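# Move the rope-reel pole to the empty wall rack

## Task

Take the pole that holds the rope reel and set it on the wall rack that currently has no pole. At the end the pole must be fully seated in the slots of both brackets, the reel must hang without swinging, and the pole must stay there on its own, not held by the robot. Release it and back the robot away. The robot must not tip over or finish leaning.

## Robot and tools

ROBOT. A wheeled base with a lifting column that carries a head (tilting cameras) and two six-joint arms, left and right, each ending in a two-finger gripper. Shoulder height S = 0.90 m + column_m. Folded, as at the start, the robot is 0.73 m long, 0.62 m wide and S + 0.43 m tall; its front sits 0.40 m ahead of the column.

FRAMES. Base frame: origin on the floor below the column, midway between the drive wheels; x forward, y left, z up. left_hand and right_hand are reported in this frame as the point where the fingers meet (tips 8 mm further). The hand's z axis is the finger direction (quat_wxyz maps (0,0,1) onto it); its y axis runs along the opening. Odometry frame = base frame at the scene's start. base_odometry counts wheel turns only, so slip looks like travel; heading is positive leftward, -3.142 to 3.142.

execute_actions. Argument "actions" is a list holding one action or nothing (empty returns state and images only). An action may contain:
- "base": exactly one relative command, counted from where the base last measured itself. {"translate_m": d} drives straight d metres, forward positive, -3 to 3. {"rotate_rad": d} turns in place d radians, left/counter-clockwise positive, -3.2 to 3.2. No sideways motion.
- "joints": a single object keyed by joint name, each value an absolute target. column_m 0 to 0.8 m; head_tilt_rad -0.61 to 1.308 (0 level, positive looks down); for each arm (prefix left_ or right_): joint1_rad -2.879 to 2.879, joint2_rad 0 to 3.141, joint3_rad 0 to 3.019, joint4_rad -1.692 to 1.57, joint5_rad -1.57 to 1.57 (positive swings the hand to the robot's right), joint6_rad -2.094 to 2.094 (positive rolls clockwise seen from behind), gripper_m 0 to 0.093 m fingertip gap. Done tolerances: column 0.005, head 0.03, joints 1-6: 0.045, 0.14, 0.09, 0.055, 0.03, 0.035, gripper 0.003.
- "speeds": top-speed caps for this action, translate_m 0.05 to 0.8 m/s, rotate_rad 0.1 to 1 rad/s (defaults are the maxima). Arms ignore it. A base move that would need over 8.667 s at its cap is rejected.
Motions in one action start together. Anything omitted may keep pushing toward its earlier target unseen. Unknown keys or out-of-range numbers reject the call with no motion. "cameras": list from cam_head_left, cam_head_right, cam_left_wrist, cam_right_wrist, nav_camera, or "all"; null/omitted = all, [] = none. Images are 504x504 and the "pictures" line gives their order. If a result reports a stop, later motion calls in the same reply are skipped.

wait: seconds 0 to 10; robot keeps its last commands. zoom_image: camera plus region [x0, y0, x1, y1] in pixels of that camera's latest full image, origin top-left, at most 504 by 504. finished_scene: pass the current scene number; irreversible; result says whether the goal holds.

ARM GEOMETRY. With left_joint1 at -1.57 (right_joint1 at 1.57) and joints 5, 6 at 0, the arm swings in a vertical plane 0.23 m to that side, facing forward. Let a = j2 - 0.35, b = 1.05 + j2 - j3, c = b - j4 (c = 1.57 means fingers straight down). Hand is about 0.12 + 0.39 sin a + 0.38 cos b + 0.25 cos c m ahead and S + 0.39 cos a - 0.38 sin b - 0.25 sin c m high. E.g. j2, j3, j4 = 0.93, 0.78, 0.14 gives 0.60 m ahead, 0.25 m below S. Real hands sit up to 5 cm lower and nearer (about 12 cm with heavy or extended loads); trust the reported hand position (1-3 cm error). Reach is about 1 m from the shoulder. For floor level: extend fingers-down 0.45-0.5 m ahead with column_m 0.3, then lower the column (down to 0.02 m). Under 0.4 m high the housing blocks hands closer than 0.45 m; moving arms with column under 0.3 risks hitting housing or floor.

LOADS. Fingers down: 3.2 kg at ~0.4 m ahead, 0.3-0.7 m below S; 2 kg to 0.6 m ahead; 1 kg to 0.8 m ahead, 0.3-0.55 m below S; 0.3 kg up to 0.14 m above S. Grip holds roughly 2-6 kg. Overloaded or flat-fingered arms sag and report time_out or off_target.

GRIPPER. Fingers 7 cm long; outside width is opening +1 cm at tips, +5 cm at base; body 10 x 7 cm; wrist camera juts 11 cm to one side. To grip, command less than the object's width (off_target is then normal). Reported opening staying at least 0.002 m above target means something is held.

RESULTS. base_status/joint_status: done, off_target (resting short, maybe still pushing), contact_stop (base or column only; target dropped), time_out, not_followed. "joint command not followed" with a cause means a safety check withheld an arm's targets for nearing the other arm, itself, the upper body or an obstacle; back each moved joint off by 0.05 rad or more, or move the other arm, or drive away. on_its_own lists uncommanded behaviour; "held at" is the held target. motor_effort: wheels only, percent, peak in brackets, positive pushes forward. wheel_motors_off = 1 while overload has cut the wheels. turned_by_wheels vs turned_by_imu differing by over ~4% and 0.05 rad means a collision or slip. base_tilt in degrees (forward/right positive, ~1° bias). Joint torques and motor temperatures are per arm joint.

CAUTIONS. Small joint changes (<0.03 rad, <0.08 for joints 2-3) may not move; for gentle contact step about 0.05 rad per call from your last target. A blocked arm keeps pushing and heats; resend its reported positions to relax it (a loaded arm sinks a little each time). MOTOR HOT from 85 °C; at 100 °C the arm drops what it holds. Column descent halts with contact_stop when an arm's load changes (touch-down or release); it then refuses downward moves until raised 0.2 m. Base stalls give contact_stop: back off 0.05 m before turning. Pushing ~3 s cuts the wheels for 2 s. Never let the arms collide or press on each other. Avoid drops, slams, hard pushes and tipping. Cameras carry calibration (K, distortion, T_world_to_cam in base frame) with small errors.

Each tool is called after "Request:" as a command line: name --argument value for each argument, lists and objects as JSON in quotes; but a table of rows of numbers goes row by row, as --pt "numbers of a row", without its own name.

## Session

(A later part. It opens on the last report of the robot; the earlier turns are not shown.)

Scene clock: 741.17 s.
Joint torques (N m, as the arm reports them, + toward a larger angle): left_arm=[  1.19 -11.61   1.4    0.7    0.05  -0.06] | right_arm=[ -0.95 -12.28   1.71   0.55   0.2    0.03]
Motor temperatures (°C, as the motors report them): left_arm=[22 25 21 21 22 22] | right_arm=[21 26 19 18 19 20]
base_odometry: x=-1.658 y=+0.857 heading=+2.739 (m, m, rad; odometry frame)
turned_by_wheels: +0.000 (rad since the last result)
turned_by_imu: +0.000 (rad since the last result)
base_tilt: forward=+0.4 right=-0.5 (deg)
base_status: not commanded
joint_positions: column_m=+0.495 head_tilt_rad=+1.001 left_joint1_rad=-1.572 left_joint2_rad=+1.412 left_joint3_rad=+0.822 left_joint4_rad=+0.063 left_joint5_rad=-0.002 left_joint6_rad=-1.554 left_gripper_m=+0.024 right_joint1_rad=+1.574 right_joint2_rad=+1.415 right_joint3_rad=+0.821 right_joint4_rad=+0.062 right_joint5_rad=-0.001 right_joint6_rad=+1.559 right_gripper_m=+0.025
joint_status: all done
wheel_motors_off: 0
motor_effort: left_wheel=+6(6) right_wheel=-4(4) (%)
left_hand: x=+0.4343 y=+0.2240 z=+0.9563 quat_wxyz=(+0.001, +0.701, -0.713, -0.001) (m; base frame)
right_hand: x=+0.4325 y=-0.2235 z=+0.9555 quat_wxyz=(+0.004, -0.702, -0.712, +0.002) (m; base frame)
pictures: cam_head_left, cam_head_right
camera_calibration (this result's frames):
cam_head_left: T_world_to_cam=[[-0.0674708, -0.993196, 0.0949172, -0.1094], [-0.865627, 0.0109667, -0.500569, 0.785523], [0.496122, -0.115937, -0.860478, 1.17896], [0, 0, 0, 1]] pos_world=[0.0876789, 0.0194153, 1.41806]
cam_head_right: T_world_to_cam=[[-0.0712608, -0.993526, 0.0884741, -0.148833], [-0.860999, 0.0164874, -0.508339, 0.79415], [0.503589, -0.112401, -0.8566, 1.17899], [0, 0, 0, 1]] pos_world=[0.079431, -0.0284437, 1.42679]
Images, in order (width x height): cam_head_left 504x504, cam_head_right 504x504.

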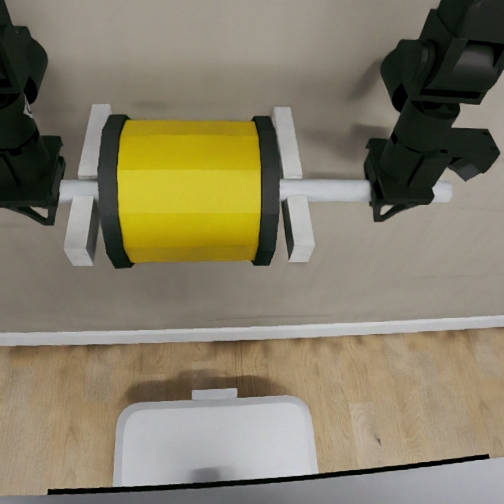

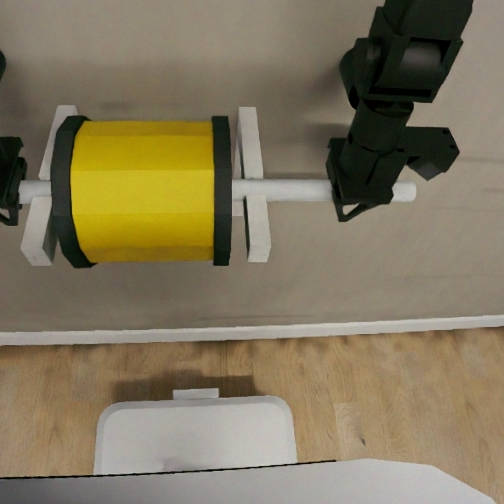

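Request:
execute_actions --actions '[{"joints":{"column_m":0.508}}]' --cameras '[]'

Request:
execute_actions --actions '[{"joints":{"left_gripper_m":0.09,"right_gripper_m":0.09}}]' --cameras '["cam_head_left","cam_left_wrist","cam_right_wrist"]'

Scene clock: 750.10 s.
Joint torques (N m, as the arm reports them, + toward a larger angle): left_arm=[  1.12 -14.66  -0.47   0.68   0.05  -0.06] | right_arm=[ -0.85 -15.57  -0.05   0.56   0.2    0.02]
Motor temperatures (°C, as the motors report them): left_arm=[22 25 21 21 22 22] | right_arm=[21 26 19 18 19 20]
base_odometry: x=-1.658 y=+0.857 heading=+2.739 (m, m, rad; odometry frame)
turned_by_wheels: +0.000 (rad since the last result)
turned_by_imu: +0.000 (rad since the last result)
base_tilt: forward=+0.3 right=-0.5 (deg)
base_status: not commanded
joint_positions: column_m=+0.508 head_tilt_rad=+1.001 left_joint1_rad=-1.572 left_joint2_rad=+1.447 left_joint3_rad=+0.846 left_joint4_rad=+0.063 left_joint5_rad=-0.002 left_joint6_rad=-1.554 left_gripper_m=+0.024 right_joint1_rad=+1.574 right_joint2_rad=+1.450 right_joint3_rad=+0.846 right_joint4_rad=+0.062 right_joint5_rad=-0.001 right_joint6_rad=+1.559 right_gripper_m=+0.025
joint_status: all done
wheel_motors_off: 0
motor_effort: left_wheel=+5(7) right_wheel=-1(3) (%)
left_hand: x=+0.4338 y=+0.2240 z=+0.9577 quat_wxyz=(+0.005, +0.701, -0.713, -0.005) (m; base frame)
right_hand: x=+0.4318 y=-0.2234 z=+0.9568 quat_wxyz=(+0.008, -0.702, -0.712, +0.006) (m; base frame)
pictures: none
No camera images: the call's "cameras" was empty. Leave "cameras" out to get every camera's image.

Scene clock: 750.80 s.
Joint torques (N m, as the arm reports them, + toward a larger angle): left_arm=[  1.15 -14.42  -0.92   0.67   0.05  -0.04] | right_arm=[ -0.75 -15.49  -0.3    0.53   0.2    0.02]
Motor temperatures (°C, as the motors report them): left_arm=[22 25 21 21 22 22] | right_arm=[21 26 19 18 19 20]
base_odometry: x=-1.658 y=+0.857 heading=+2.739 (m, m, rad; odometry frame)
turned_by_wheels: +0.000 (rad since the last result)
turned_by_imu: +0.000 (rad since the last result)
base_tilt: forward=+0.4 right=-0.5 (deg)
base_status: not commanded
joint_positions: column_m=+0.508 head_tilt_rad=+1.001 left_joint1_rad=-1.572 left_joint2_rad=+1.447 left_joint3_rad=+0.852 left_joint4_rad=+0.063 left_joint5_rad=-0.002 left_joint6_rad=-1.558 left_gripper_m=+0.090 right_joint1_rad=+1.574 right_joint2_rad=+1.450 right_joint3_rad=+0.850 right_joint4_rad=+0.062 right_joint5_rad=-0.001 right_joint6_rad=+1.562 right_gripper_m=+0.090
joint_status: all done
wheel_motors_off: 0
motor_effort: left_wheel=+4(5) right_wheel=-3(5) (%)
left_hand: x=+0.4376 y=+0.2240 z=+0.9575 quat_wxyz=(+0.003, +0.702, -0.712, -0.003) (m; base frame)
right_hand: x=+0.4344 y=-0.2234 z=+0.9566 quat_wxyz=(+0.007, -0.703, -0.711, +0.004) (m; base frame)
pictures: cam_head_left, cam_left_wrist, cam_right_wrist
camera_calibration (this result's frames):
cam_head_left: T_world_to_cam=[[-0.0674708, -0.993196, 0.0949172, -0.110618], [-0.865627, 0.0109667, -0.500569, 0.791949], [0.496122, -0.115937, -0.860478, 1.19001], [0, 0, 0, 1]] pos_world=[0.0876789, 0.0194153, 1.4309]
cam_left_wrist: T_world_to_cam=[[0.99983, -0.0180597, -0.00362888, -0.430675], [-0.0126702, -0.817231, 0.576171, -0.357834], [-0.0133711, -0.576027, -0.817321, 1.03897], [0, 0, 0, 1]] pos_world=[0.43996, 0.298263, 1.05378]
cam_right_wrist: T_world_to_cam=[[-0.99943, -0.0194176, 0.0276253, 0.401407], [0.00105267, 0.799805, 0.600259, -0.393168], [-0.0337504, 0.599946, -0.799328, 1.03592], [0, 0, 0, 1]] pos_world=[0.436554, -0.299242, 1.05295]
Images, in order (width x height): cam_head_left 504x504, cam_left_wrist 504x504, cam_right_wrist 504x504.

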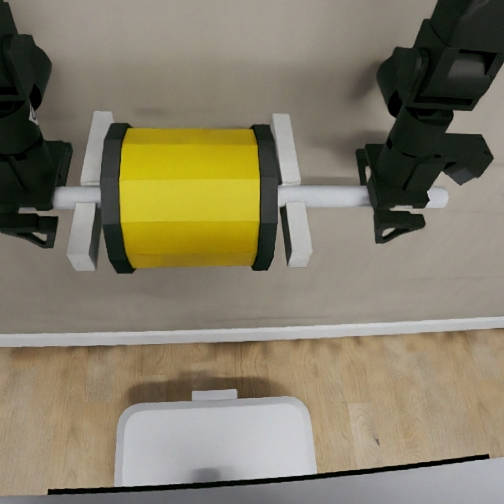

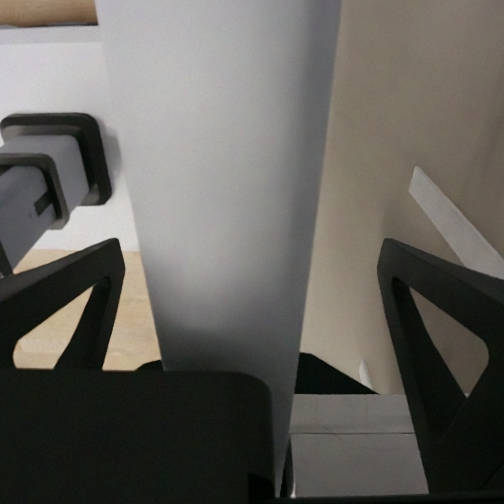

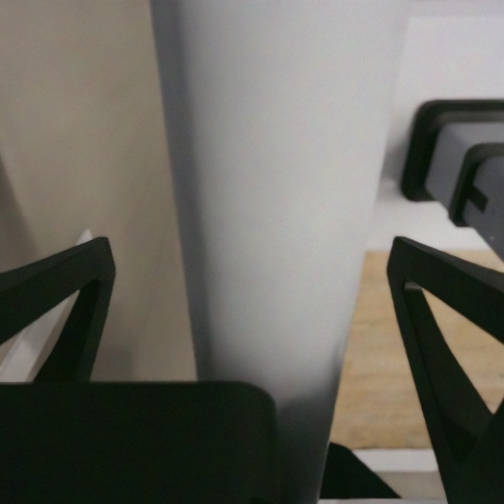

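Released. Raise the hands clear and back away.

Request:
execute_actions --actions '[{"joints":{"column_m":0.66}}]' --cameras '["cam_head_left","cam_left_wrist","cam_right_wrist"]'

Request:
execute_actions --actions '[{"base":{"translate_m":-0.6},"joints":{"head_tilt_rad":0.65}}]' --cameras '["cam_head_left","cam_head_right","nav_camera"]'

Scene clock: 758.53 s.
Joint torques (N m, as the arm reports them, + toward a larger angle): left_arm=[  1.13 -14.65  -0.83   0.69   0.05  -0.02] | right_arm=[ -0.89 -15.38  -0.28   0.61   0.2    0.  ]
Motor temperatures (°C, as the motors report them): left_arm=[22 25 21 21 22 22] | right_arm=[21 26 19 18 19 20]
base_odometry: x=-1.658 y=+0.857 heading=+2.739 (m, m, rad; odometry frame)
turned_by_wheels: +0.000 (rad since the last result)
turned_by_imu: -0.001 (rad since the last result)
base_tilt: forward=+0.4 right=-0.5 (deg)
base_status: not commanded
joint_positions: column_m=+0.660 head_tilt_rad=+1.001 left_joint1_rad=-1.572 left_joint2_rad=+1.447 left_joint3_rad=+0.852 left_joint4_rad=+0.063 left_joint5_rad=-0.002 left_joint6_rad=-1.558 left_gripper_m=+0.090 right_joint1_rad=+1.574 right_joint2_rad=+1.450 right_joint3_rad=+0.850 right_joint4_rad=+0.062 right_joint5_rad=-0.001 right_joint6_rad=+1.562 right_gripper_m=+0.090
joint_status: all done
wheel_motors_off: 0
motor_effort: left_wheel=+4(4) right_wheel=-2(7) (%)
left_hand: x=+0.4376 y=+0.2240 z=+1.1095 quat_wxyz=(+0.003, +0.702, -0.712, -0.003) (m; base frame)
right_hand: x=+0.4344 y=-0.2234 z=+1.1086 quat_wxyz=(+0.007, -0.703, -0.711, +0.004) (m; base frame)
pictures: cam_head_left, cam_left_wrist, cam_right_wrist
camera_calibration (this result's frames):
cam_head_left: T_world_to_cam=[[-0.0674708, -0.993196, 0.0949172, -0.125046], [-0.865627, 0.0109667, -0.500569, 0.868036], [0.496122, -0.115937, -0.860478, 1.32081], [0, 0, 0, 1]] pos_world=[0.0876789, 0.0194153, 1.5829]
cam_left_wrist: T_world_to_cam=[[0.99983, -0.0180597, -0.00362888, -0.430124], [-0.0126702, -0.817231, 0.576171, -0.445414], [-0.0133711, -0.576027, -0.817321, 1.1632], [0, 0, 0, 1]] pos_world=[0.43996, 0.298263, 1.20579]
cam_right_wrist: T_world_to_cam=[[-0.99943, -0.0194176, 0.0276253, 0.397208], [0.00105267, 0.799805, 0.600259, -0.484409], [-0.0337504, 0.599946, -0.799328, 1.15742], [0, 0, 0, 1]] pos_world=[0.436554, -0.299242, 1.20495]
Images, in order (width x height): cam_head_left 504x504, cam_left_wrist 504x504, cam_right_wrist 504x504.

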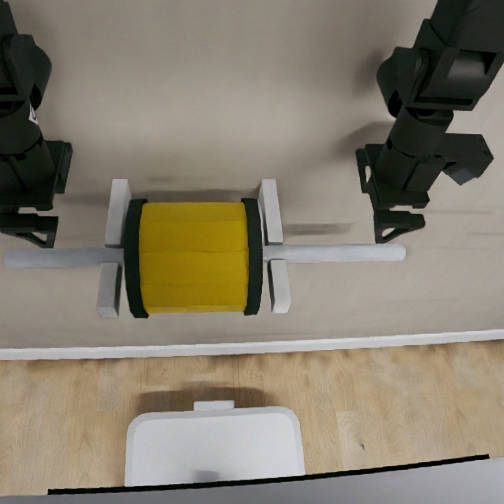

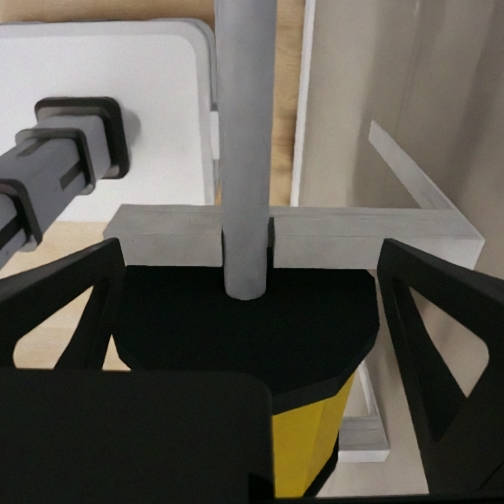

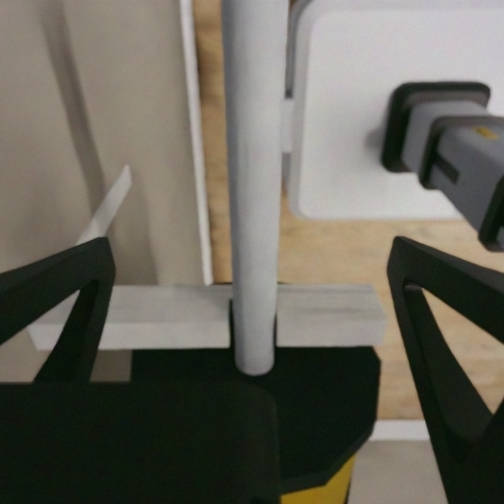

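Scene clock: 761.37 s.
Joint torques (N m, as the arm reports them, + toward a larger angle): left_arm=[  1.12 -15.    -1.03   0.63   0.05  -0.02] | right_arm=[ -1.07 -15.41  -0.4    0.51   0.21   0.01]
Motor temperatures (°C, as the motors report them): left_arm=[22 25 21 21 22 22] | right_arm=[21 26 19 18 19 20]
base_odometry: x=-1.106 y=+0.622 heading=+2.738 (m, m, rad; odometry frame)
turned_by_wheels: -0.001 (rad since the last result)
turned_by_imu: +0.000 (rad since the last result)
base_tilt: forward=+0.4 right=-0.4 (deg)
base_status: done
joint_positions: column_m=+0.660 head_tilt_rad=+0.667 left_joint1_rad=-1.572 left_joint2_rad=+1.447 left_joint3_rad=+0.852 left_joint4_rad=+0.063 left_joint5_rad=-0.002 left_joint6_rad=-1.559 left_gripper_m=+0.090 right_joint1_rad=+1.574 right_joint2_rad=+1.450 right_joint3_rad=+0.851 right_joint4_rad=+0.062 right_joint5_rad=-0.001 right_joint6_rad=+1.563 right_gripper_m=+0.090
joint_status: all done
wheel_motors_off: 0
motor_effort: left_wheel=-2(80) right_wheel=+3(75) (%)
left_hand: x=+0.4379 y=+0.2240 z=+1.1095 quat_wxyz=(+0.003, +0.703, -0.711, -0.003) (m; base frame)
right_hand: x=+0.4353 y=-0.2234 z=+1.1087 quat_wxyz=(+0.006, -0.704, -0.711, +0.004) (m; base frame)
pictures: cam_head_left, cam_head_right, nav_camera
camera_calibration (this result's frames):
cam_head_left: T_world_to_cam=[[-0.0948669, -0.993196, 0.0675416, -0.0786185], [-0.653599, 0.0109667, -0.756761, 1.2791], [0.750872, -0.115937, -0.650192, 0.961959], [0, 0, 0, 1]] pos_world=[0.106254, 0.0194153, 1.59874]
cam_head_right: T_world_to_cam=[[-0.0963343, -0.993526, 0.0602119, -0.115647], [-0.646679, 0.0164874, -0.762584, 1.28569], [0.756655, -0.112401, -0.644081, 0.957751], [0, 0, 0, 1]] pos_world=[0.0956015, -0.0284437, 1.60428]
Images, in order (width x height): cam_head_left 504x504, cam_head_right 504x504, nav_camera 504x504.

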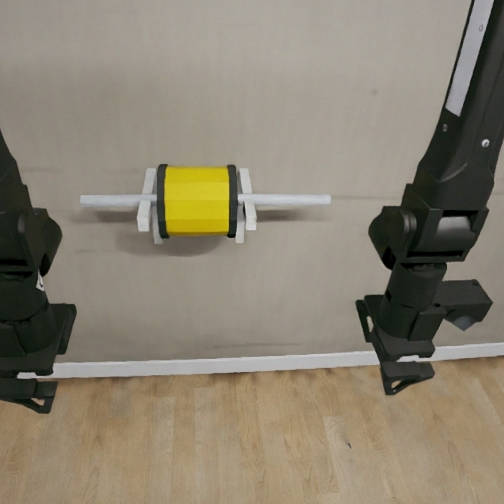

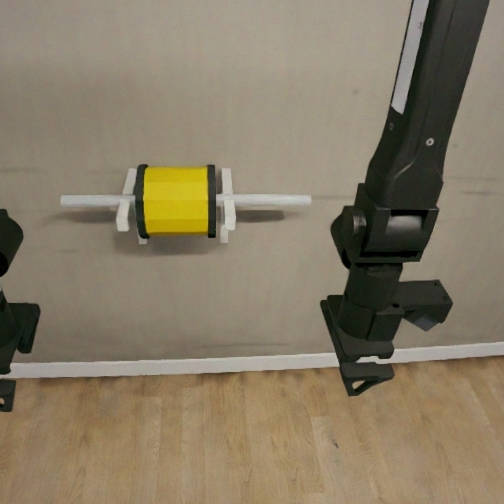

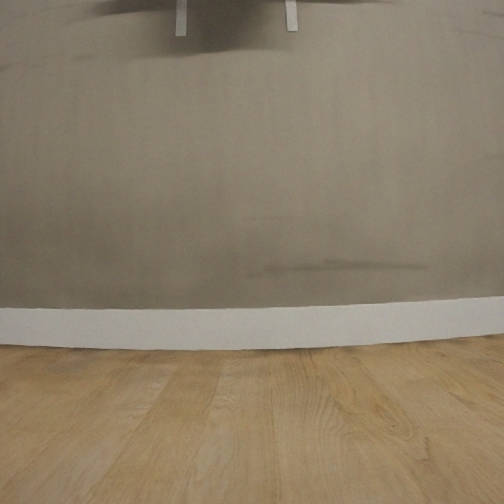

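Request:
zoom_image --camera "cam_head_left" --region '[70,150,350,260]'

Region (70, 150, 350, 260) of cam_head_left's 504x504 image, scaled by 1.800, with more detail than that image has; it fills the top 198 rows of this view, and the rest is white.

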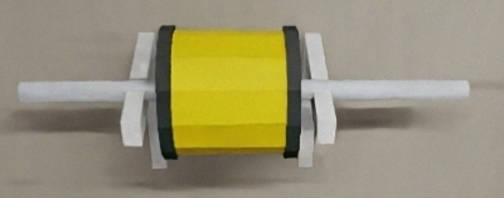

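Request:
finished_scene --scene 1

The scene is finished: the task was done.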